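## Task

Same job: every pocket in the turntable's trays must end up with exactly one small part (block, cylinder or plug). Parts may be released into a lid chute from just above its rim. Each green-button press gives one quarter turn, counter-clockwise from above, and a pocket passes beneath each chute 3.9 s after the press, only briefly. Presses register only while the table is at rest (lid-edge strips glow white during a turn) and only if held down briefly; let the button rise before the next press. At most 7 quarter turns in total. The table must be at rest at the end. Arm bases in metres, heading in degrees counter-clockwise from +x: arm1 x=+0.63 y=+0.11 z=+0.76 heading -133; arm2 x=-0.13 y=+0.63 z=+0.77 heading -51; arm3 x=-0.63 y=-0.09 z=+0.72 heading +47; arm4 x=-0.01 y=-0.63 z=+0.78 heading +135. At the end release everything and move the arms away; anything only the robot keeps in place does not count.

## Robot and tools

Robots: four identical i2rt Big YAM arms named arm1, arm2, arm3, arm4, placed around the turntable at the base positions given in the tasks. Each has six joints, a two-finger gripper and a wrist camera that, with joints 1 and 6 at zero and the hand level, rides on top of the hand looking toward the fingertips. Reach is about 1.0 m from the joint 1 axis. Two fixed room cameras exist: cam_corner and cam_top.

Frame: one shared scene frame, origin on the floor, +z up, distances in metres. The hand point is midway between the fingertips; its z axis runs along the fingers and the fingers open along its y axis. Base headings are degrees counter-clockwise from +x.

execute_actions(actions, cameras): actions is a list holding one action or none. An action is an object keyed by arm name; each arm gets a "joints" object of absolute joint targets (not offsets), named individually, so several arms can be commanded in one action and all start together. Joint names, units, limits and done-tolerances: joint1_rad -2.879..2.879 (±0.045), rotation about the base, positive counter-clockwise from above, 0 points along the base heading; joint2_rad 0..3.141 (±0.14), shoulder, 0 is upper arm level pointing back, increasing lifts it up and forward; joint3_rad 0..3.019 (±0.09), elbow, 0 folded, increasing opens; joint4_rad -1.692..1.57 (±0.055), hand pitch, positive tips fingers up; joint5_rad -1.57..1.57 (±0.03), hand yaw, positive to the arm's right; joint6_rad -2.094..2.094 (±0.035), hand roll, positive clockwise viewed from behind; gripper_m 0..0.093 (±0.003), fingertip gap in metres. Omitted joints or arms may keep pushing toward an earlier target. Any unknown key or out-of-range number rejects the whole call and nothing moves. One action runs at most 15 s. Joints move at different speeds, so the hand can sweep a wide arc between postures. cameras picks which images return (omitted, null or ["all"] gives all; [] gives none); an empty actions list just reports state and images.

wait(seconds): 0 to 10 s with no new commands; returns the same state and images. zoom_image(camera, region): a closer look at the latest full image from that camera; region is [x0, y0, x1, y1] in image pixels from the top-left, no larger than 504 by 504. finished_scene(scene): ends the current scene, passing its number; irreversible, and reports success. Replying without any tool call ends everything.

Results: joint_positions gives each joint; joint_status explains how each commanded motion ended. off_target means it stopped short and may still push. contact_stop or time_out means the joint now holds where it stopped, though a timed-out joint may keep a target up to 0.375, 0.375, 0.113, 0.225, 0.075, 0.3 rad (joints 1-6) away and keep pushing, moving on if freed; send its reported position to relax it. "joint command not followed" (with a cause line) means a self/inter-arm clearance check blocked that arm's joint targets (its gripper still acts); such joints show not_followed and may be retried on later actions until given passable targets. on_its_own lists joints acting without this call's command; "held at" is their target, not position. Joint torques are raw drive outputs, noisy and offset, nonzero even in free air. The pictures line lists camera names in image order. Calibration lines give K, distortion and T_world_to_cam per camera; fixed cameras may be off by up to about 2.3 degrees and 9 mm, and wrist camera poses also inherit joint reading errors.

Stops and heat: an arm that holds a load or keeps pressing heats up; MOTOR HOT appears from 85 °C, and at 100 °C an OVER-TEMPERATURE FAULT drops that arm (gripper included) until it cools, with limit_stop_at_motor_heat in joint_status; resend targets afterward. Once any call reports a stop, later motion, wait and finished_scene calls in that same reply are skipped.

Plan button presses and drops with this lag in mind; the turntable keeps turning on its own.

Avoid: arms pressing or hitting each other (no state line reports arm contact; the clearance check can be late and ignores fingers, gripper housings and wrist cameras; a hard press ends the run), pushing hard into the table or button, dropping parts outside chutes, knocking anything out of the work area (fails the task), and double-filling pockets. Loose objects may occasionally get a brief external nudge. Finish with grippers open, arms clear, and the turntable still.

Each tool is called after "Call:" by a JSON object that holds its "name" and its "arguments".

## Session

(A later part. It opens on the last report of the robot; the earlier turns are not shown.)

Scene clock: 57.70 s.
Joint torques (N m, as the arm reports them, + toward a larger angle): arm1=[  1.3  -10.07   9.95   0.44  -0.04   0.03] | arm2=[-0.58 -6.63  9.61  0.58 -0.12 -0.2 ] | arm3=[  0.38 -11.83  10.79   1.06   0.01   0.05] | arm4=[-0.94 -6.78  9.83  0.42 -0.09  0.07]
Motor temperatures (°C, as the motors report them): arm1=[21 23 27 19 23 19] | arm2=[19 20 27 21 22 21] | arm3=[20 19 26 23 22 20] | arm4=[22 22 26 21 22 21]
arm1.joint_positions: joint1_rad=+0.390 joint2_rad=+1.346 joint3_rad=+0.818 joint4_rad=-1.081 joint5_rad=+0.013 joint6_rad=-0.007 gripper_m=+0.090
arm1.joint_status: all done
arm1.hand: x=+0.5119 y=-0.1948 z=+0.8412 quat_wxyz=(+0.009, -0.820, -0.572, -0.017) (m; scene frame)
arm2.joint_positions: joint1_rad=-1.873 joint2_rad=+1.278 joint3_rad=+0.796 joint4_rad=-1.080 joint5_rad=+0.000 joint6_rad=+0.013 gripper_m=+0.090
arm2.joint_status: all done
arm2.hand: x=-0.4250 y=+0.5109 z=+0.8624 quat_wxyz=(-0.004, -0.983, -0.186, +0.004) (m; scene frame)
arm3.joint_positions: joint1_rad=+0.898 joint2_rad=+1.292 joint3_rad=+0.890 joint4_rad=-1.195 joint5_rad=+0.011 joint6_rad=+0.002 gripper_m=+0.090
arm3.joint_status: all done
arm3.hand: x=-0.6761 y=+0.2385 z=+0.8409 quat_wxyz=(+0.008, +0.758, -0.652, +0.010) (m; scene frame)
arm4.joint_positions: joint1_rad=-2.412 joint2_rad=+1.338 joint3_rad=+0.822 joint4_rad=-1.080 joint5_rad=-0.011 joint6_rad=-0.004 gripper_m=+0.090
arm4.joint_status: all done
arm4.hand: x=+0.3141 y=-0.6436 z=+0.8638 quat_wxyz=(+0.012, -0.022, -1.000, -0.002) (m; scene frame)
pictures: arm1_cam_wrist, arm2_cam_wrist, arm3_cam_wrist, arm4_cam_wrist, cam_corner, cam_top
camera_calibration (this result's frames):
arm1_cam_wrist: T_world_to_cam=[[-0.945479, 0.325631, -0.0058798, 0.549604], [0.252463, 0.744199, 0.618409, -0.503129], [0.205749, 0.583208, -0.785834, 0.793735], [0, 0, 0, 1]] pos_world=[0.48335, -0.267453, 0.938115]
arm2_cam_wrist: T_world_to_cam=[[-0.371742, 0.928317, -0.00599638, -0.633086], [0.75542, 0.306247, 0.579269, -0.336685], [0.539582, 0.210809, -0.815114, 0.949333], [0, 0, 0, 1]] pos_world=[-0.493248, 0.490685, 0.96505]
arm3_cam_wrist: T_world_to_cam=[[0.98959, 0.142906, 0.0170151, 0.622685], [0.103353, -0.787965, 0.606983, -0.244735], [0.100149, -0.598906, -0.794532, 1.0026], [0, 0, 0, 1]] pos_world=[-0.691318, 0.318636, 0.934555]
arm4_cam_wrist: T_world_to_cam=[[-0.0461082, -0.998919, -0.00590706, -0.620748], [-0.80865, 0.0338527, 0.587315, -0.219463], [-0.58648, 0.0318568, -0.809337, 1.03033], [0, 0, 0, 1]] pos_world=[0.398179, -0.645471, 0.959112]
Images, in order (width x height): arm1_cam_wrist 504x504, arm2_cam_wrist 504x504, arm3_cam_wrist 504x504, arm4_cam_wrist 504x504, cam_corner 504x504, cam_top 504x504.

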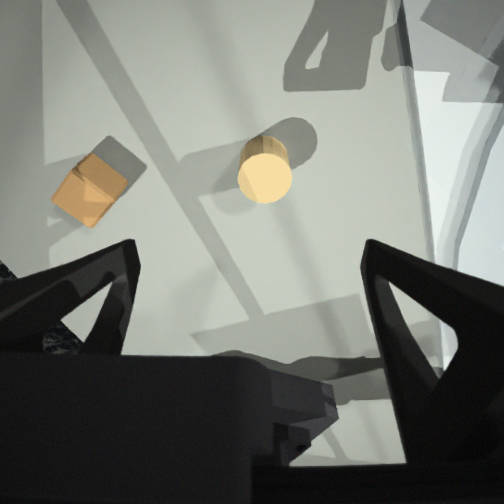

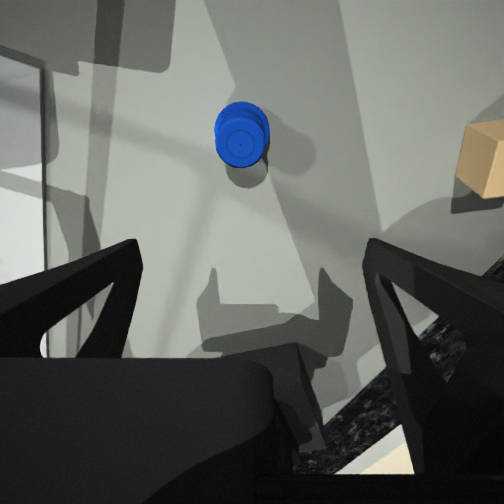

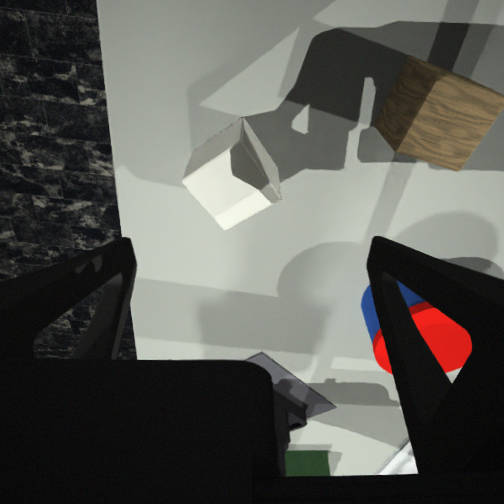

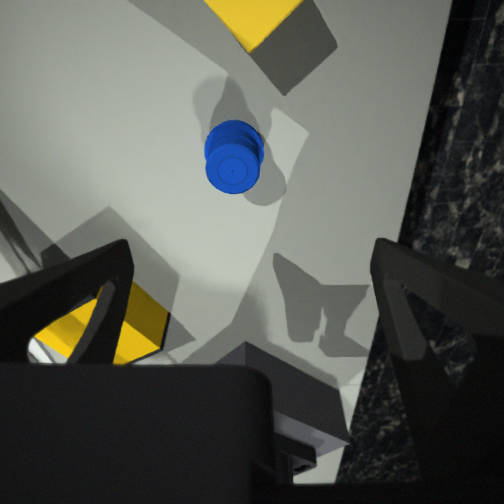

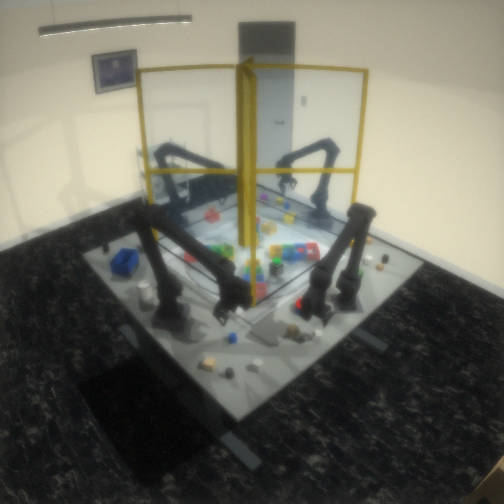

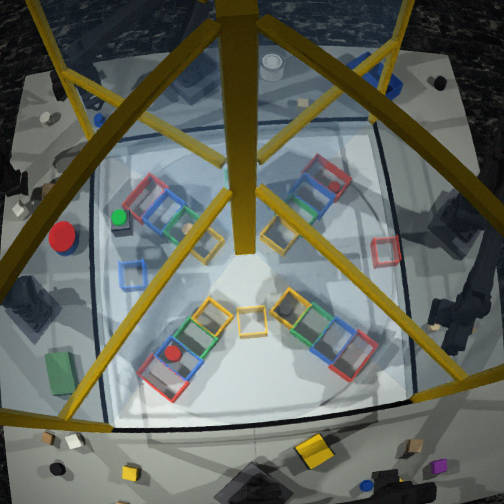

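Call:
{"name": "execute_actions", "arguments": {"actions": [{"arm1":{"joints":{"joint1_rad":0.365,"joint2_rad":1.5,"joint3_rad":0.66,"joint4_rad":-0.72}},"arm2":{"joints":{"joint1_rad":-1.86,"joint2_rad":1.57,"joint3_rad":0.68,"joint4_rad":-0.68}},"arm3":{"joints":{"joint1_rad":0.935,"joint6_rad":-0.5,"joint2_rad":1.44,"joint3_rad":0.71,"joint4_rad":-0.85}},"arm4":{"joints":{"joint1_rad":-2.375,"joint2_rad":1.57,"joint3_rad":0.64,"joint4_rad":-0.625}}}], "cameras": ["arm1_cam_wrist","arm2_cam_wrist","arm3_cam_wrist","arm4_cam_wrist"]}}

Scene clock: 60.27 s.
Joint torques (N m, as the arm reports them, + toward a larger angle): arm1=[  0.61 -10.62   8.04   0.44  -0.05   0.02] | arm2=[ 1.11 -8.26  6.42  0.52 -0.13 -0.2 ] | arm3=[  0.58 -11.43   8.23   1.02  -0.12  -0.1 ] | arm4=[-1.34 -7.79  7.09  0.76 -0.04  0.05]
Motor temperatures (°C, as the motors report them): arm1=[21 23 26 19 23 19] | arm2=[19 20 26 21 22 21] | arm3=[20 19 25 23 22 20] | arm4=[22 22 26 21 22 21]
arm1.joint_positions: joint1_rad=+0.370 joint2_rad=+1.515 joint3_rad=+0.645 joint4_rad=-0.731 joint5_rad=+0.013 joint6_rad=-0.007 gripper_m=+0.090
arm1.joint_status: all done
arm1.hand: x=+0.5137 y=-0.1770 z=+0.7387 quat_wxyz=(+0.007, -0.826, -0.563, -0.014) (m; scene frame)
arm2.joint_positions: joint1_rad=-1.873 joint2_rad=+1.581 joint3_rad=+0.668 joint4_rad=-0.691 joint5_rad=+0.000 joint6_rad=+0.013 gripper_m=+0.090
arm2.joint_status: all done
arm2.hand: x=-0.4254 y=+0.5098 z=+0.7330 quat_wxyz=(+0.000, -0.982, -0.186, -0.017) (m; scene frame)
arm3.joint_positions: joint1_rad=+0.928 joint2_rad=+1.440 joint3_rad=+0.706 joint4_rad=-0.865 joint5_rad=+0.014 joint6_rad=-0.487 gripper_m=+0.090
arm3.joint_status: all done
arm3.hand: x=-0.6843 y=+0.2257 z=+0.7361 quat_wxyz=(+0.010, +0.900, -0.436, +0.009) (m; scene frame)
arm4.joint_positions: joint1_rad=-2.377 joint2_rad=+1.574 joint3_rad=+0.628 joint4_rad=-0.642 joint5_rad=-0.012 joint6_rad=-0.004 gripper_m=+0.090
arm4.joint_status: all done
arm4.hand: x=+0.2978 y=-0.6325 z=+0.7363 quat_wxyz=(+0.009, -0.004, -1.000, -0.003) (m; scene frame)
pictures: arm1_cam_wrist, arm2_cam_wrist, arm3_cam_wrist, arm4_cam_wrist
camera_calibration (this result's frames):
arm1_cam_wrist: T_world_to_cam=[[-0.938546, 0.345109, -0.00567515, 0.544647], [0.269325, 0.742532, 0.613278, -0.458617], [0.215862, 0.574061, -0.789847, 0.698614], [0, 0, 0, 1]] pos_world=[0.48389, -0.248472, 0.836149]
arm2_cam_wrist: T_world_to_cam=[[-0.371773, 0.928306, -0.0057412, -0.633191], [0.731951, 0.296928, 0.613255, -0.291147], [0.570993, 0.223789, -0.789864, 0.83253], [0, 0, 0, 1]] pos_world=[-0.497667, 0.487934, 0.832497]
arm3_cam_wrist: T_world_to_cam=[[0.788904, 0.614485, 0.0061851, 0.398639], [0.485377, -0.629259, 0.606994, 0.035209], [0.376881, -0.475858, -0.794682, 1.07424], [0, 0, 0, 1]] pos_world=[-0.73644, 0.288386, 0.829846]
arm4_cam_wrist: T_world_to_cam=[[-0.0105811, -0.999917, -0.00741782, -0.62123], [-0.813439, 0.00429296, 0.581634, -0.171166], [-0.581553, 0.0121883, -0.813417, 0.906366], [0, 0, 0, 1]] pos_world=[0.381294, -0.63149, 0.832201]
Images, in order (width x height): arm1_cam_wrist 504x504, arm2_cam_wrist 504x504, arm3_cam_wrist 504x504, arm4_cam_wrist 504x504.

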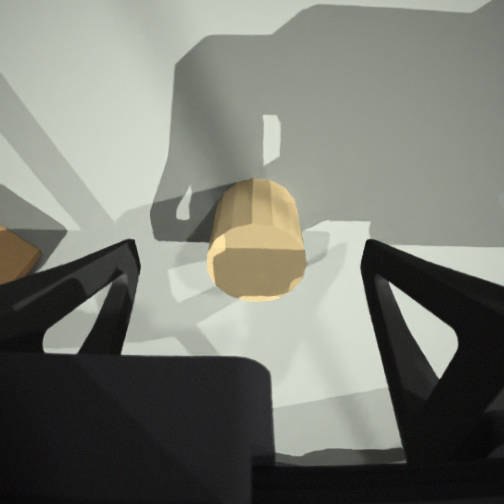

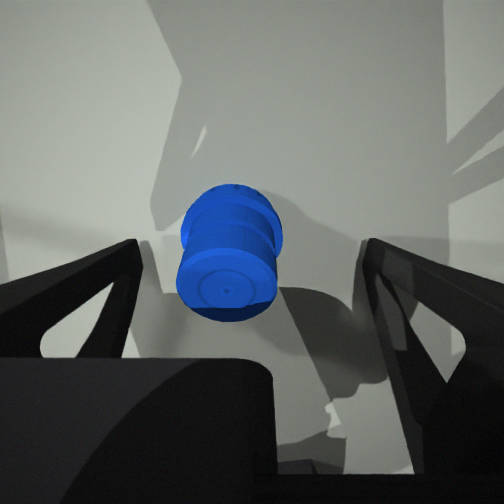

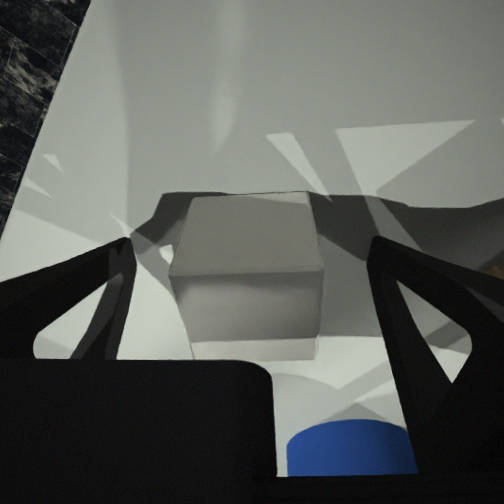

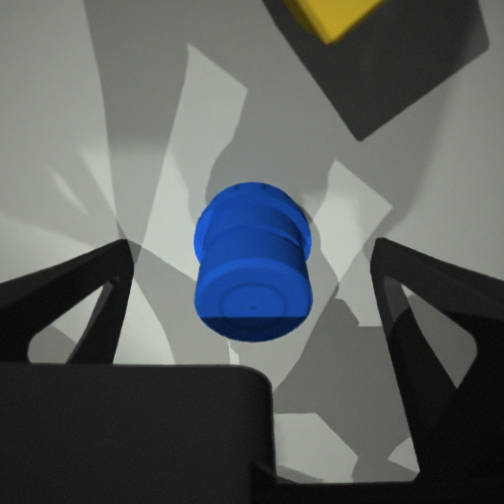

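Call:
{"name": "execute_actions", "arguments": {"actions": [{"arm1":{"joints":{"joint4_rad":-0.67}},"arm2":{"joints":{"joint4_rad":-0.64}},"arm4":{"joints":{"joint4_rad":-0.59}}}], "cameras": []}}

Call:
{"name": "execute_actions", "arguments": {"actions": [{"arm1":{"joints":{"gripper_m":0}},"arm2":{"joints":{"gripper_m":0}},"arm3":{"joints":{"gripper_m":0}},"arm4":{"joints":{"gripper_m":0}}}], "cameras": []}}

Call:
{"name": "execute_actions", "arguments": {"actions": [{"arm1":{"joints":{"joint2_rad":1.15,"joint3_rad":1.0,"joint4_rad":-1.37}},"arm2":{"joints":{"joint2_rad":0.8,"joint3_rad":0.7,"joint4_rad":-1.4}},"arm3":{"joints":{"joint2_rad":1.12,"joint3_rad":1.15,"joint4_rad":-1.55,"joint6_rad":0.16}},"arm4":{"joints":{"joint2_rad":1.2,"joint3_rad":1.05,"joint4_rad":-1.4}}}], "cameras": []}}

Call:
{"name": "execute_actions", "arguments": {"actions": [{"arm1":{"joints":{"joint1_rad":-0.46}},"arm2":{"joints":{"joint1_rad":-0.41}},"arm3":{"joints":{"joint1_rad":-0.285}},"arm4":{"joints":{"joint1_rad":-0.825}}}], "cameras": []}}

Call:
{"name": "execute_actions", "arguments": {"actions": [{"arm2":{"joints":{"joint2_rad":1.2,"joint3_rad":1.33}},"arm3":{"joints":{"joint2_rad":1.3,"joint3_rad":1.26,"joint4_rad":-1.5}},"arm4":{"joints":{"joint2_rad":1.665,"joint3_rad":1.46,"joint4_rad":-1.38}}}], "cameras": []}}

Call:
{"name": "execute_actions", "arguments": {"actions": [{"arm2":{"joints":{"joint2_rad":1.53,"joint4_rad":-1.26}}}], "cameras": ["arm1_cam_wrist","arm2_cam_wrist","arm3_cam_wrist","arm4_cam_wrist"]}}

Scene clock: 62.50 s.
Joint torques (N m, as the arm reports them, + toward a larger angle): arm1=[  0.69 -10.67   8.15   0.56  -0.03   0.03] | arm2=[ 1.04 -8.44  6.49  0.61 -0.12 -0.2 ] | arm3=[  0.6  -11.43   8.23   1.02  -0.12  -0.09] | arm4=[-0.81 -7.73  7.08  0.78 -0.04  0.06]
Motor temperatures (°C, as the motors report them): arm1=[21 23 26 19 23 19] | arm2=[19 20 26 21 22 21] | arm3=[20 19 25 23 22 20] | arm4=[22 22 25 21 22 21]
arm1.joint_positions: joint1_rad=+0.370 joint2_rad=+1.515 joint3_rad=+0.645 joint4_rad=-0.682 joint5_rad=+0.013 joint6_rad=-0.007 gripper_m=+0.090
arm1.joint_status: all done
arm1.hand: x=+0.5092 y=-0.1882 z=+0.7386 quat_wxyz=(-0.007, -0.826, -0.563, +0.006) (m; scene frame)
arm2.joint_positions: joint1_rad=-1.873 joint2_rad=+1.581 joint3_rad=+0.668 joint4_rad=-0.651 joint5_rad=+0.000 joint6_rad=+0.013 gripper_m=+0.090
arm2.joint_status: all done
arm2.hand: x=-0.4344 y=+0.5061 z=+0.7328 quat_wxyz=(-0.004, -0.983, -0.186, +0.003) (m; scene frame)
arm3.joint_positions: joint1_rad=+0.928 joint2_rad=+1.440 joint3_rad=+0.706 joint4_rad=-0.865 joint5_rad=+0.014 joint6_rad=-0.487 gripper_m=+0.090
arm3.joint_status: not commanded
arm3.hand: x=-0.6843 y=+0.2257 z=+0.7361 quat_wxyz=(+0.010, +0.900, -0.436, +0.009) (m; scene frame)
arm4.joint_positions: joint1_rad=-2.377 joint2_rad=+1.574 joint3_rad=+0.628 joint4_rad=-0.604 joint5_rad=-0.012 joint6_rad=-0.004 gripper_m=+0.090
arm4.joint_status: all done
arm4.hand: x=+0.3070 y=-0.6326 z=+0.7363 quat_wxyz=(-0.010, -0.004, -1.000, -0.002) (m; scene frame)
pictures: none
No camera images: the call's "cameras" was empty. Leave "cameras" out to get every camera's image.

Scene clock: 63.20 s.
Joint torques (N m, as the arm reports them, + toward a larger angle): arm1=[  0.6  -10.63   8.2    0.56  -0.04   0.02] | arm2=[ 1.03 -7.89  6.67  0.61 -0.08 -0.2 ] | arm3=[  0.56 -11.39   8.23   1.01  -0.11  -0.08] | arm4=[-1.15 -7.72  7.18  0.54 -0.03  0.08]
Motor temperatures (°C, as the motors report them): arm1=[21 23 26 19 23 19] | arm2=[19 21 26 21 22 21] | arm3=[20 19 25 23 22 20] | arm4=[22 22 25 21 22 21]
arm1.joint_positions: joint1_rad=+0.370 joint2_rad=+1.515 joint3_rad=+0.645 joint4_rad=-0.682 joint5_rad=+0.013 joint6_rad=-0.007 gripper_m=+0.032
arm1.joint_status: gripper_m off_target (ended at +0.032, target +0.000)
arm1.hand: x=+0.5092 y=-0.1882 z=+0.7386 quat_wxyz=(-0.007, -0.826, -0.563, +0.006) (m; scene frame)
arm2.joint_positions: joint1_rad=-1.872 joint2_rad=+1.576 joint3_rad=+0.668 joint4_rad=-0.650 joint5_rad=-0.001 joint6_rad=+0.013 gripper_m=+0.031
arm2.joint_status: gripper_m off_target (ended at +0.031, target +0.000)
arm2.hand: x=-0.4354 y=+0.5052 z=+0.7346 quat_wxyz=(-0.005, -0.983, -0.186, +0.006) (m; scene frame)
arm3.joint_positions: joint1_rad=+0.928 joint2_rad=+1.440 joint3_rad=+0.706 joint4_rad=-0.864 joint5_rad=+0.014 joint6_rad=-0.488 gripper_m=+0.039
arm3.joint_status: gripper_m off_target (ended at +0.039, target +0.000)
arm3.hand: x=-0.6843 y=+0.2258 z=+0.7361 quat_wxyz=(+0.010, +0.900, -0.435, +0.009) (m; scene frame)
arm4.joint_positions: joint1_rad=-2.377 joint2_rad=+1.574 joint3_rad=+0.628 joint4_rad=-0.600 joint5_rad=-0.012 joint6_rad=-0.004 gripper_m=+0.033
arm4.joint_status: gripper_m off_target (ended at +0.033, target +0.000)
arm4.hand: x=+0.3081 y=-0.6326 z=+0.7363 quat_wxyz=(-0.012, -0.004, -1.000, -0.002) (m; scene frame)
pictures: none
No camera images: the call's "cameras" was empty. Leave "cameras" out to get every camera's image.

Scene clock: 64.83 s.
Joint torques (N m, as the arm reports them, + toward a larger angle): arm1=[ 0.88 -6.33 11.95 -0.05 -0.06  0.02] | arm2=[ 0.91 -0.02 11.19 -0.03 -0.08 -0.2 ] | arm3=[ 0.45 -7.74 12.65  0.02 -0.07  0.18] | arm4=[-1.09 -4.66 11.66 -0.24 -0.05  0.05]
Motor temperatures (°C, as the motors report them): arm1=[21 23 26 19 23 19] | arm2=[19 20 26 21 22 21] | arm3=[20 19 25 23 22 20] | arm4=[22 22 25 21 22 21]
arm1.joint_positions: joint1_rad=+0.370 joint2_rad=+1.146 joint3_rad=+0.982 joint4_rad=-1.361 joint5_rad=+0.013 joint6_rad=-0.007 gripper_m=+0.032
arm1.joint_status: all done
arm1.hand: x=+0.5069 y=-0.1838 z=+0.9597 quat_wxyz=(-0.014, -0.826, -0.563, +0.017) (m; scene frame)
arm2.joint_positions: joint1_rad=-1.872 joint2_rad=+0.799 joint3_rad=+0.668 joint4_rad=-1.392 joint5_rad=-0.001 joint6_rad=+0.013 gripper_m=+0.031
arm2.joint_status: all done
arm2.hand: x=-0.3126 y=+0.5568 z=+0.9265 quat_wxyz=(-0.008, -0.982, -0.186, +0.023) (m; scene frame)
arm3.joint_positions: joint1_rad=+0.928 joint2_rad=+1.109 joint3_rad=+1.131 joint4_rad=-1.536 joint5_rad=+0.014 joint6_rad=+0.147 gripper_m=+0.039
arm3.joint_status: all done
arm3.hand: x=-0.6806 y=+0.2193 z=+0.9855 quat_wxyz=(-0.018, +0.719, -0.695, -0.022) (m; scene frame)
arm4.joint_positions: joint1_rad=-2.377 joint2_rad=+1.185 joint3_rad=+1.037 joint4_rad=-1.392 joint5_rad=-0.012 joint6_rad=-0.004 gripper_m=+0.033
arm4.joint_status: all done
arm4.hand: x=+0.3155 y=-0.6309 z=+0.9880 quat_wxyz=(-0.016, -0.004, -1.000, -0.002) (m; scene frame)
pictures: none
No camera images: the call's "cameras" was empty. Leave "cameras" out to get every camera's image.

Scene clock: 66.60 s.
Joint torques (N m, as the arm reports them, + toward a larger angle): arm1=[ 0.89 -6.5  11.79 -0.01 -0.04  0.01] | arm2=[ 0.78  0.15 11.19  0.   -0.09 -0.2 ] | arm3=[-0.4  -8.   12.64  0.03  0.    0.17] | arm4=[-1.24 -4.83 11.6  -0.25 -0.08  0.09]
Motor temperatures (°C, as the motors report them): arm1=[21 23 27 19 23 19] | arm2=[19 20 26 21 22 21] | arm3=[20 19 26 23 22 20] | arm4=[22 22 25 21 22 21]
arm1.joint_positions: joint1_rad=-0.460 joint2_rad=+1.146 joint3_rad=+0.982 joint4_rad=-1.361 joint5_rad=+0.013 joint6_rad=-0.007 gripper_m=+0.032
arm1.joint_status: all done
arm1.hand: x=+0.3304 y=-0.0003 z=+0.9559 quat_wxyz=(-0.002, -0.983, -0.182, +0.016) (m; scene frame)
arm2.joint_positions: joint1_rad=-0.420 joint2_rad=+0.799 joint3_rad=+0.668 joint4_rad=-1.392 joint5_rad=+0.000 joint6_rad=+0.013 gripper_m=+0.031
arm2.joint_status: all done
arm2.hand: x=-0.0782 y=+0.4410 z=+0.9279 quat_wxyz=(-0.022, -0.611, -0.791, +0.016) (m; scene frame)
arm3.joint_positions: joint1_rad=-0.280 joint2_rad=+1.110 joint3_rad=+1.131 joint4_rad=-1.536 joint5_rad=+0.012 joint6_rad=+0.148 gripper_m=+0.039
arm3.joint_status: all done
arm3.hand: x=-0.3610 y=+0.0724 z=+0.9824 quat_wxyz=(-0.024, +0.196, -0.980, -0.004) (m; scene frame)
arm4.joint_positions: joint1_rad=-0.823 joint2_rad=+1.188 joint3_rad=+1.037 joint4_rad=-1.392 joint5_rad=-0.011 joint6_rad=-0.004 gripper_m=+0.033
arm4.joint_status: all done
arm4.hand: x=-0.0043 y=-0.3006 z=+0.9848 quat_wxyz=(-0.004, +0.698, -0.716, -0.011) (m; scene frame)
pictures: none
No camera images: the call's "cameras" was empty. Leave "cameras" out to get every camera's image.

Scene clock: 67.93 s.
Joint torques (N m, as the arm reports them, + toward a larger angle): arm1=[ 1.02 -6.19 11.79 -0.12 -0.04  0.02] | arm2=[ 0.76 -6.45 12.63  0.59 -0.1  -0.2 ] | arm3=[ -0.39 -12.95  14.26   0.79   0.     0.16] | arm4=[ -1.19 -12.25  14.56   0.05  -0.12   0.04]
Motor temperatures (°C, as the motors report them): arm1=[21 23 27 19 23 19] | arm2=[19 20 26 21 22 21] | arm3=[20 19 26 23 22 20] | arm4=[22 22 26 21 22 21]
arm1.joint_positions: joint1_rad=-0.460 joint2_rad=+1.146 joint3_rad=+0.982 joint4_rad=-1.361 joint5_rad=+0.013 joint6_rad=-0.007 gripper_m=+0.032
arm1.joint_status: not commanded
arm1.hand: x=+0.3304 y=-0.0003 z=+0.9559 quat_wxyz=(-0.002, -0.983, -0.182, +0.016) (m; scene frame)
arm2.joint_positions: joint1_rad=-0.420 joint2_rad=+1.205 joint3_rad=+1.284 joint4_rad=-1.399 joint5_rad=+0.000 joint6_rad=+0.013 gripper_m=+0.031
arm2.joint_status: all done
arm2.hand: x=-0.0268 y=+0.2544 z=+1.0757 quat_wxyz=(-0.103, -0.606, -0.785, +0.077) (m; scene frame)
arm3.joint_positions: joint1_rad=-0.280 joint2_rad=+1.304 joint3_rad=+1.221 joint4_rad=-1.509 joint5_rad=+0.012 joint6_rad=+0.148 gripper_m=+0.039
arm3.joint_status: all done
arm3.hand: x=-0.3159 y=+0.0998 z=+0.9554 quat_wxyz=(+0.013, +0.197, -0.980, +0.009) (m; scene frame)
arm4.joint_positions: joint1_rad=-0.823 joint2_rad=+1.658 joint3_rad=+1.407 joint4_rad=-1.381 joint5_rad=-0.011 joint6_rad=-0.004 gripper_m=+0.033
arm4.joint_status: all done
arm4.hand: x=+0.0000 y=-0.1515 z=+0.9412 quat_wxyz=(+0.028, +0.698, -0.716, +0.020) (m; scene frame)
pictures: none
No camera images: the call's "cameras" was empty. Leave "cameras" out to get every camera's image.

Scene clock: 69.20 s.
Joint torques (N m, as the arm reports them, + toward a larger angle): arm1=[ 1.1  -6.48 11.84 -0.08 -0.04  0.02] | arm2=[  0.84 -11.41  11.51   0.58  -0.1   -0.19] | arm3=[ -0.45 -12.83  14.31   0.76   0.01   0.16] | arm4=[ -1.42 -12.03  14.66   0.1   -0.1    0.04]
Motor temperatures (°C, as the motors report them): arm1=[21 23 27 19 23 19] | arm2=[19 20 26 21 22 21] | arm3=[20 19 26 23 22 20] | arm4=[22 22 26 21 22 21]
arm1.joint_positions: joint1_rad=-0.460 joint2_rad=+1.146 joint3_rad=+0.982 joint4_rad=-1.361 joint5_rad=+0.013 joint6_rad=-0.007 gripper_m=+0.032
arm1.joint_status: not commanded
arm1.hand: x=+0.3304 y=-0.0003 z=+0.9559 quat_wxyz=(-0.002, -0.983, -0.182, +0.016) (m; scene frame)
arm2.joint_positions: joint1_rad=-0.420 joint2_rad=+1.542 joint3_rad=+1.293 joint4_rad=-1.269 joint5_rad=+0.000 joint6_rad=+0.013 gripper_m=+0.031
arm2.joint_status: all done
arm2.hand: x=-0.0077 y=+0.1855 z=+0.9471 quat_wxyz=(-0.024, -0.611, -0.791, +0.018) (m; scene frame)
arm3.joint_positions: joint1_rad=-0.280 joint2_rad=+1.304 joint3_rad=+1.221 joint4_rad=-1.509 joint5_rad=+0.012 joint6_rad=+0.148 gripper_m=+0.039
arm3.joint_status: not commanded
arm3.hand: x=-0.3159 y=+0.0998 z=+0.9554 quat_wxyz=(+0.013, +0.197, -0.980, +0.009) (m; scene frame)
arm4.joint_positions: joint1_rad=-0.823 joint2_rad=+1.658 joint3_rad=+1.407 joint4_rad=-1.381 joint5_rad=-0.011 joint6_rad=-0.004 gripper_m=+0.033
arm4.joint_status: not commanded
arm4.hand: x=+0.0000 y=-0.1515 z=+0.9412 quat_wxyz=(+0.028, +0.698, -0.716, +0.020) (m; scene frame)
pictures: arm1_cam_wrist, arm2_cam_wrist, arm3_cam_wrist, arm4_cam_wrist
camera_calibration (this result's frames):
arm1_cam_wrist: T_world_to_cam=[[-0.377872, 0.925855, 0.00234889, 0.12016], [0.766767, 0.31152, 0.56127, -0.788424], [0.518922, 0.213889, -0.82763, 0.744107], [0, 0, 0, 1]] pos_world=[0.263809, -0.0247974, 1.05808]
arm2_cam_wrist: T_world_to_cam=[[-0.965473, -0.2605, -0.0013123, 0.0361311], [-0.220438, 0.814286, 0.536978, -0.662964], [-0.138814, 0.518727, -0.843595, 0.826483], [0, 0, 0, 1]] pos_world=[0.00346895, 0.120536, 1.05326]
arm3_cam_wrist: T_world_to_cam=[[0.379595, -0.924705, 0.0287908, 0.186704], [-0.739853, -0.284734, 0.609544, -0.779857], [-0.555451, -0.252681, -0.792229, 0.730552], [0, 0, 0, 1]] pos_world=[-0.242065, 0.135191, 1.04875]
arm4_cam_wrist: T_world_to_cam=[[0.99952, -0.0279107, -0.0134379, 0.0110516], [-0.0134868, -0.782622, 0.622351, -0.692264], [-0.0278871, -0.621871, -0.782623, 0.76894], [0, 0, 0, 1]] pos_world=[0.0010607, -0.0632903, 1.03277]
Images, in order (width x height): arm1_cam_wrist 504x504, arm2_cam_wrist 504x504, arm3_cam_wrist 504x504, arm4_cam_wrist 504x504.

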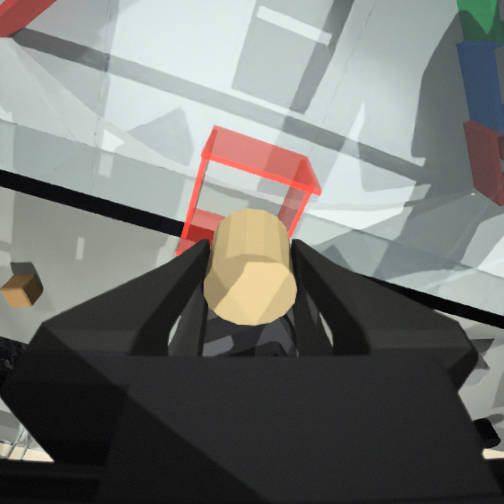

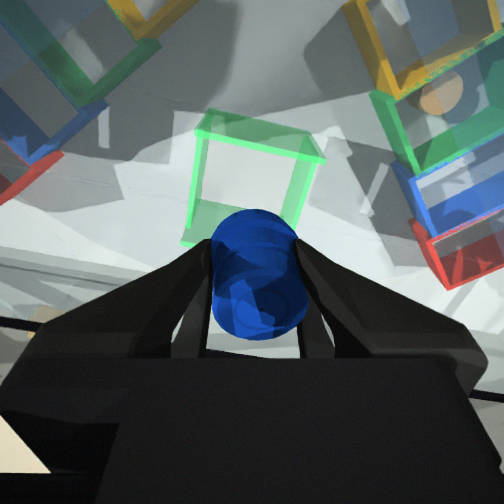

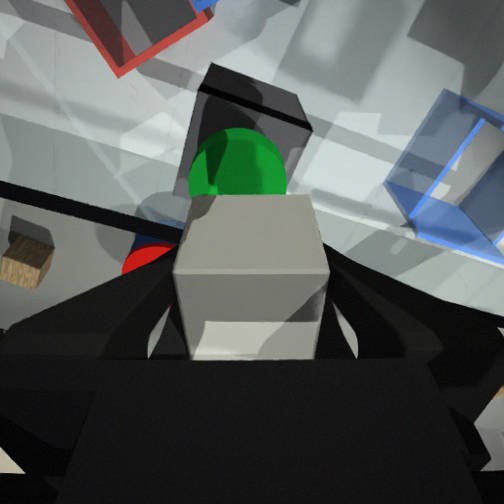

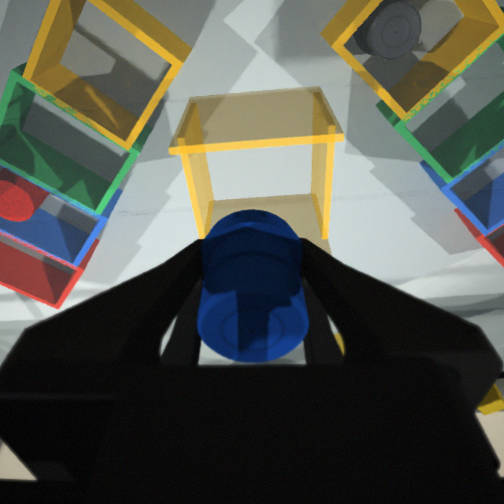

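Call:
{"name": "execute_actions", "arguments": {"actions": [{"arm3":{"joints":{"joint2_rad":1.46}},"arm1":{"joints":{"joint3_rad":0.96,"joint4_rad":-1.385}}}], "cameras": []}}

Call:
{"name": "execute_actions", "arguments": {"actions": [{"arm3":{"joints":{"joint2_rad":1.30}}}], "cameras": []}}

Call:
{"name": "execute_actions", "arguments": {"actions": [{"arm3":{"joints":{"joint1_rad":-0.655,"joint3_rad":1.22}}}], "cameras": ["cam_top"]}}

Scene clock: 70.73 s.
Joint torques (N m, as the arm reports them, + toward a larger angle): arm1=[ 1.03 -6.25 10.23 -0.11 -0.05  0.03] | arm2=[  0.75 -11.4   11.44   0.62  -0.1   -0.2 ] | arm3=[-0.34 -9.86 11.64  0.87  0.17  0.17] | arm4=[ -1.28 -11.92  14.63  -0.05  -0.08   0.06]
Motor temperatures (°C, as the motors report them): arm1=[21 23 27 19 23 19] | arm2=[19 21 26 21 22 21] | arm3=[20 19 26 23 22 20] | arm4=[22 22 26 21 22 21]
arm1.joint_positions: joint1_rad=-0.460 joint2_rad=+1.146 joint3_rad=+0.957 joint4_rad=-1.377 joint5_rad=+0.013 joint6_rad=-0.007 gripper_m=+0.032
arm1.joint_status: all done
arm1.hand: x=+0.3416 y=+0.0038 z=+0.9465 quat_wxyz=(+0.002, -0.983, -0.182, -0.004) (m; scene frame)
arm2.joint_positions: joint1_rad=-0.420 joint2_rad=+1.542 joint3_rad=+1.293 joint4_rad=-1.269 joint5_rad=+0.000 joint6_rad=+0.013 gripper_m=+0.031
arm2.joint_status: not commanded
arm2.hand: x=-0.0077 y=+0.1855 z=+0.9471 quat_wxyz=(-0.024, -0.611, -0.791, +0.018) (m; scene frame)
arm3.joint_positions: joint1_rad=-0.280 joint2_rad=+1.411 joint3_rad=+1.247 joint4_rad=-1.516 joint5_rad=+0.008 joint6_rad=+0.148 gripper_m=+0.039
arm3.joint_status: all done
arm3.hand: x=-0.3031 y=+0.1085 z=+0.9274 quat_wxyz=(+0.055, +0.197, -0.979, +0.022) (m; scene frame)
arm4.joint_positions: joint1_rad=-0.823 joint2_rad=+1.658 joint3_rad=+1.407 joint4_rad=-1.381 joint5_rad=-0.011 joint6_rad=-0.004 gripper_m=+0.033
arm4.joint_status: not commanded
arm4.hand: x=+0.0000 y=-0.1515 z=+0.9412 quat_wxyz=(+0.028, +0.698, -0.716, +0.020) (m; scene frame)
pictures: none
No camera images: the call's "cameras" was empty. Leave "cameras" out to get every camera's image.

Scene clock: 71.70 s.
Joint torques (N m, as the arm reports them, + toward a larger angle): arm1=[ 1.06 -6.16 10.16 -0.03 -0.03  0.03] | arm2=[  0.84 -11.31  11.42   0.61  -0.1   -0.19] | arm3=[ -0.49 -11.53  12.03   0.99   0.13   0.17] | arm4=[ -1.46 -11.98  14.75  -0.03  -0.1    0.05]
Motor temperatures (°C, as the motors report them): arm1=[21 23 27 19 23 19] | arm2=[19 21 27 21 22 21] | arm3=[20 19 26 23 22 20] | arm4=[22 22 26 21 22 21]
arm1.joint_positions: joint1_rad=-0.460 joint2_rad=+1.146 joint3_rad=+0.957 joint4_rad=-1.377 joint5_rad=+0.013 joint6_rad=-0.007 gripper_m=+0.032
arm1.joint_status: not commanded
arm1.hand: x=+0.3416 y=+0.0038 z=+0.9465 quat_wxyz=(+0.002, -0.983, -0.182, -0.004) (m; scene frame)
arm2.joint_positions: joint1_rad=-0.420 joint2_rad=+1.542 joint3_rad=+1.293 joint4_rad=-1.269 joint5_rad=+0.000 joint6_rad=+0.013 gripper_m=+0.031
arm2.joint_status: not commanded
arm2.hand: x=-0.0077 y=+0.1855 z=+0.9471 quat_wxyz=(-0.024, -0.611, -0.791, +0.018) (m; scene frame)
arm3.joint_positions: joint1_rad=-0.280 joint2_rad=+1.291 joint3_rad=+1.247 joint4_rad=-1.512 joint5_rad=+0.009 joint6_rad=+0.148 gripper_m=+0.039
arm3.joint_status: all done
arm3.hand: x=-0.3120 y=+0.1027 z=+0.9698 quat_wxyz=(-0.003, +0.197, -0.980, +0.002) (m; scene frame)
arm4.joint_positions: joint1_rad=-0.823 joint2_rad=+1.658 joint3_rad=+1.407 joint4_rad=-1.381 joint5_rad=-0.011 joint6_rad=-0.004 gripper_m=+0.033
arm4.joint_status: not commanded
arm4.hand: x=+0.0000 y=-0.1515 z=+0.9412 quat_wxyz=(+0.028, +0.698, -0.716, +0.020) (m; scene frame)
pictures: none
No camera images: the call's "cameras" was empty. Leave "cameras" out to get every camera's image.

Scene clock: 72.73 s.
Joint torques (N m, as the arm reports them, + toward a larger angle): arm1=[ 1.18 -6.22 10.2  -0.17 -0.06  0.03] | arm2=[  0.81 -11.28  11.44   0.61  -0.09  -0.2 ] | arm3=[  0.51 -11.32  10.46   0.95   0.     0.17] | arm4=[ -1.44 -11.7   14.63   0.17  -0.09   0.06]
Motor temperatures (°C, as the motors report them): arm1=[21 23 27 19 23 19] | arm2=[19 21 27 21 22 20] | arm3=[20 19 26 23 22 20] | arm4=[22 22 26 21 22 21]
arm1.joint_positions: joint1_rad=-0.460 joint2_rad=+1.146 joint3_rad=+0.957 joint4_rad=-1.377 joint5_rad=+0.013 joint6_rad=-0.007 gripper_m=+0.032
arm1.joint_status: not commanded
arm1.hand: x=+0.3416 y=+0.0038 z=+0.9465 quat_wxyz=(+0.002, -0.983, -0.182, -0.004) (m; scene frame)
arm2.joint_positions: joint1_rad=-0.420 joint2_rad=+1.542 joint3_rad=+1.293 joint4_rad=-1.269 joint5_rad=+0.000 joint6_rad=+0.013 gripper_m=+0.031
arm2.joint_status: not commanded
arm2.hand: x=-0.0077 y=+0.1855 z=+0.9471 quat_wxyz=(-0.024, -0.611, -0.791, +0.018) (m; scene frame)
arm3.joint_positions: joint1_rad=-0.659 joint2_rad=+1.291 joint3_rad=+1.223 joint4_rad=-1.512 joint5_rad=+0.012 joint6_rad=+0.149 gripper_m=+0.039
arm3.joint_status: all done
arm3.hand: x=-0.2710 y=-0.0288 z=+0.9605 quat_wxyz=(+0.009, +0.009, -1.000, +0.008) (m; scene frame)
arm4.joint_positions: joint1_rad=-0.823 joint2_rad=+1.658 joint3_rad=+1.407 joint4_rad=-1.381 joint5_rad=-0.011 joint6_rad=-0.004 gripper_m=+0.033
arm4.joint_status: not commanded
arm4.hand: x=+0.0000 y=-0.1515 z=+0.9412 quat_wxyz=(+0.028, +0.698, -0.716, +0.020) (m; scene frame)
pictures: cam_top
Images, in order (width x height): cam_top 504x504.

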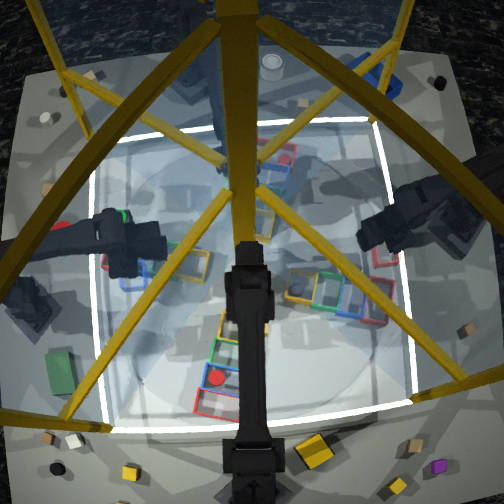

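Call:
{"name": "wait", "arguments": {"seconds": 0.9}}

Call:
{"name": "execute_actions", "arguments": {"actions": [{"arm1":{"joints":{"gripper_m":0.09}},"arm2":{"joints":{"gripper_m":0.09}},"arm3":{"joints":{"gripper_m":0.09}},"arm4":{"joints":{"gripper_m":0.09}}}], "cameras": []}}

Scene clock: 75.40 s.
Joint torques (N m, as the arm reports them, + toward a larger angle): arm1=[ 1.32 -6.17 10.2  -0.15 -0.05  0.02] | arm2=[  0.85 -11.31  11.44   0.61  -0.1   -0.2 ] | arm3=[  0.23 -11.45  10.46   0.94   0.01   0.17] | arm4=[ -1.26 -12.06  14.6    0.23  -0.07   0.07]
Motor temperatures (°C, as the motors report them): arm1=[21 23 27 19 23 19] | arm2=[19 21 27 21 22 20] | arm3=[20 19 26 23 22 20] | arm4=[22 22 26 21 22 21]
arm1.joint_positions: joint1_rad=-0.460 joint2_rad=+1.146 joint3_rad=+0.957 joint4_rad=-1.377 joint5_rad=+0.013 joint6_rad=-0.007 gripper_m=+0.032
arm1.joint_status: not commanded
arm1.hand: x=+0.3416 y=+0.0038 z=+0.9465 quat_wxyz=(+0.002, -0.983, -0.182, -0.004) (m; scene frame)
arm2.joint_positions: joint1_rad=-0.420 joint2_rad=+1.542 joint3_rad=+1.293 joint4_rad=-1.269 joint5_rad=+0.000 joint6_rad=+0.013 gripper_m=+0.031
arm2.joint_status: not commanded
arm2.hand: x=-0.0077 y=+0.1855 z=+0.9471 quat_wxyz=(-0.024, -0.611, -0.791, +0.018) (m; scene frame)
arm3.joint_positions: joint1_rad=-0.659 joint2_rad=+1.291 joint3_rad=+1.223 joint4_rad=-1.512 joint5_rad=+0.012 joint6_rad=+0.149 gripper_m=+0.039
arm3.joint_status: all done
arm3.hand: x=-0.2710 y=-0.0288 z=+0.9605 quat_wxyz=(+0.009, +0.009, -1.000, +0.008) (m; scene frame)
arm4.joint_positions: joint1_rad=-0.823 joint2_rad=+1.658 joint3_rad=+1.407 joint4_rad=-1.381 joint5_rad=-0.011 joint6_rad=-0.004 gripper_m=+0.033
arm4.joint_status: not commanded
arm4.hand: x=+0.0000 y=-0.1515 z=+0.9412 quat_wxyz=(+0.028, +0.698, -0.716, +0.020) (m; scene frame)
wait: 0.90 s; at rest from the start
pictures: arm1_cam_wrist, arm2_cam_wrist, arm3_cam_wrist, arm4_cam_wrist, cam_corner, cam_top
camera_calibration (this result's frames):
arm1_cam_wrist: T_world_to_cam=[[-0.378349, 0.925662, 0.00117653, 0.121892], [0.744334, 0.303478, 0.594867, -0.817101], [0.550289, 0.225943, -0.803823, 0.69634], [0, 0, 0, 1]] pos_world=[0.271125, -0.0221916, 1.04566]
arm2_cam_wrist: T_world_to_cam=[[-0.965473, -0.2605, -0.0013123, 0.0361311], [-0.220438, 0.814286, 0.536978, -0.662964], [-0.138814, 0.518727, -0.843595, 0.826483], [0, 0, 0, 1]] pos_world=[0.00346895, 0.120536, 1.05326]
arm3_cam_wrist: T_world_to_cam=[[0.010359, -0.999476, 0.030674, -0.0534342], [-0.799998, 0.0101199, 0.599917, -0.784856], [-0.599913, -0.0307537, -0.799474, 0.728366], [0, 0, 0, 1]] pos_world=[-0.190374, -0.0230635, 1.0548]
arm4_cam_wrist: T_world_to_cam=[[0.99952, -0.0279107, -0.0134379, 0.0110516], [-0.0134868, -0.782622, 0.622351, -0.692264], [-0.0278871, -0.621871, -0.782623, 0.76894], [0, 0, 0, 1]] pos_world=[0.0010607, -0.0632903, 1.03277]
Images, in order (width x height): arm1_cam_wrist 504x504, arm2_cam_wrist 504x504, arm3_cam_wrist 504x504, arm4_cam_wrist 504x504, cam_corner 504x504, cam_top 504x504.

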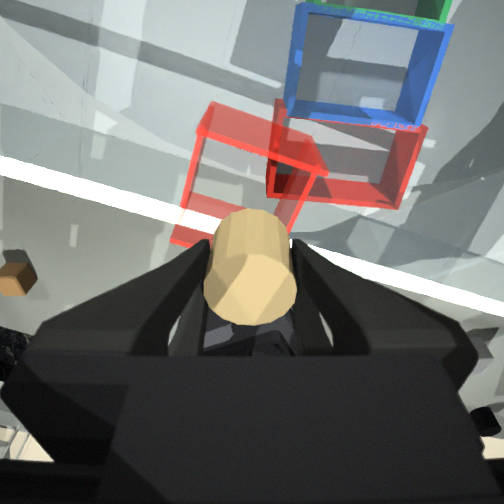

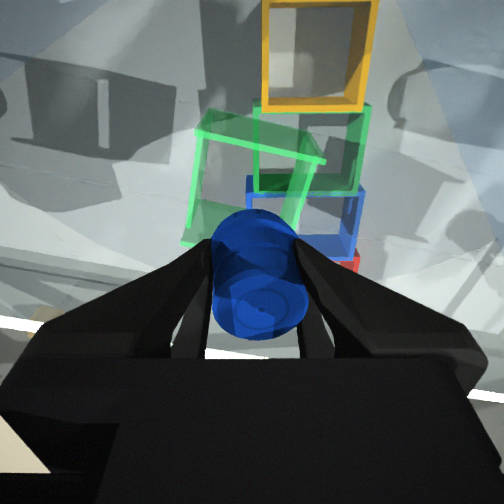

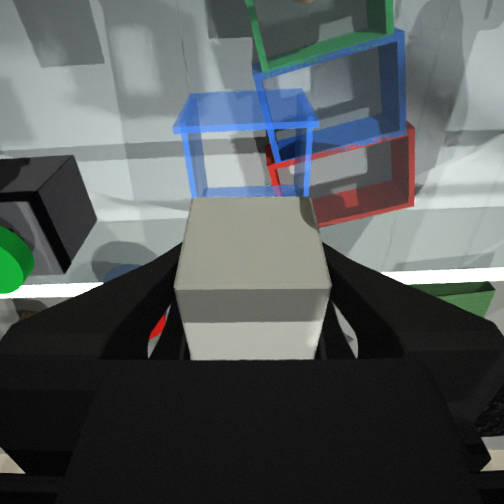

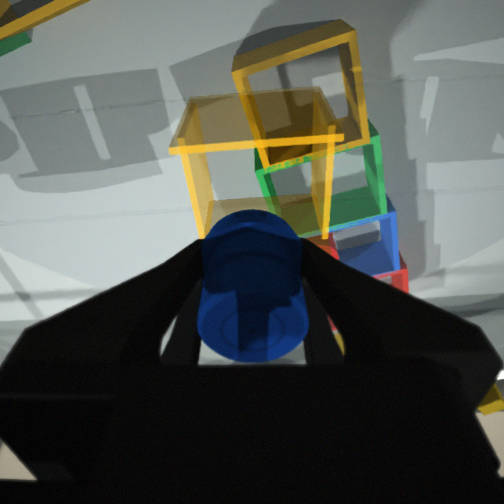

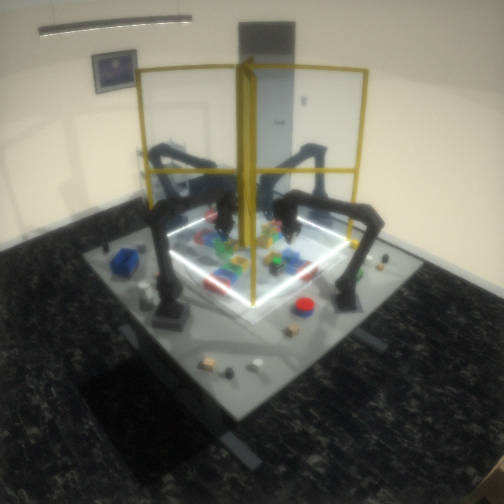

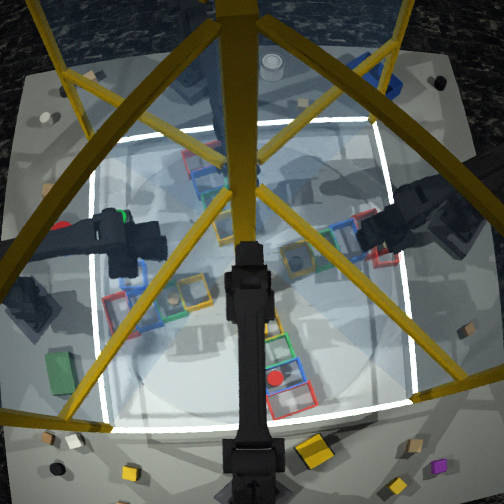

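Scene clock: 76.10 s.
Joint torques (N m, as the arm reports them, + toward a larger angle): arm1=[ 1.12 -6.41 10.25 -0.11 -0.05  0.03] | arm2=[  0.79 -11.38  11.35   0.61  -0.11  -0.2 ] | arm3=[  0.2  -11.33  10.51   0.94   0.01   0.17] | arm4=[ -1.36 -12.09  14.57  -0.07  -0.07   0.03]
Motor temperatures (°C, as the motors report them): arm1=[21 23 27 19 23 19] | arm2=[19 21 27 21 22 20] | arm3=[20 19 26 23 22 20] | arm4=[22 22 27 21 22 21]
arm1.joint_positions: joint1_rad=-0.460 joint2_rad=+1.146 joint3_rad=+0.957 joint4_rad=-1.377 joint5_rad=+0.013 joint6_rad=-0.007 gripper_m=+0.090
arm1.joint_status: all done
arm1.hand: x=+0.3416 y=+0.0038 z=+0.9465 quat_wxyz=(+0.002, -0.983, -0.182, -0.004) (m; scene frame)
arm2.joint_positions: joint1_rad=-0.420 joint2_rad=+1.542 joint3_rad=+1.293 joint4_rad=-1.269 joint5_rad=+0.000 joint6_rad=+0.013 gripper_m=+0.090
arm2.joint_status: all done
arm2.hand: x=-0.0078 y=+0.1855 z=+0.9471 quat_wxyz=(-0.024, -0.611, -0.791, +0.018) (m; scene frame)
arm3.joint_positions: joint1_rad=-0.659 joint2_rad=+1.291 joint3_rad=+1.223 joint4_rad=-1.512 joint5_rad=+0.012 joint6_rad=+0.149 gripper_m=+0.090
arm3.joint_status: all done
arm3.hand: x=-0.2710 y=-0.0288 z=+0.9605 quat_wxyz=(+0.009, +0.009, -1.000, +0.008) (m; scene frame)
arm4.joint_positions: joint1_rad=-0.823 joint2_rad=+1.658 joint3_rad=+1.407 joint4_rad=-1.381 joint5_rad=-0.011 joint6_rad=-0.004 gripper_m=+0.090
arm4.joint_status: all done
arm4.hand: x=+0.0000 y=-0.1515 z=+0.9412 quat_wxyz=(+0.028, +0.698, -0.716, +0.020) (m; scene frame)
pictures: none
No camera images: the call's "cameras" was empty. Leave "cameras" out to get every camera's image.


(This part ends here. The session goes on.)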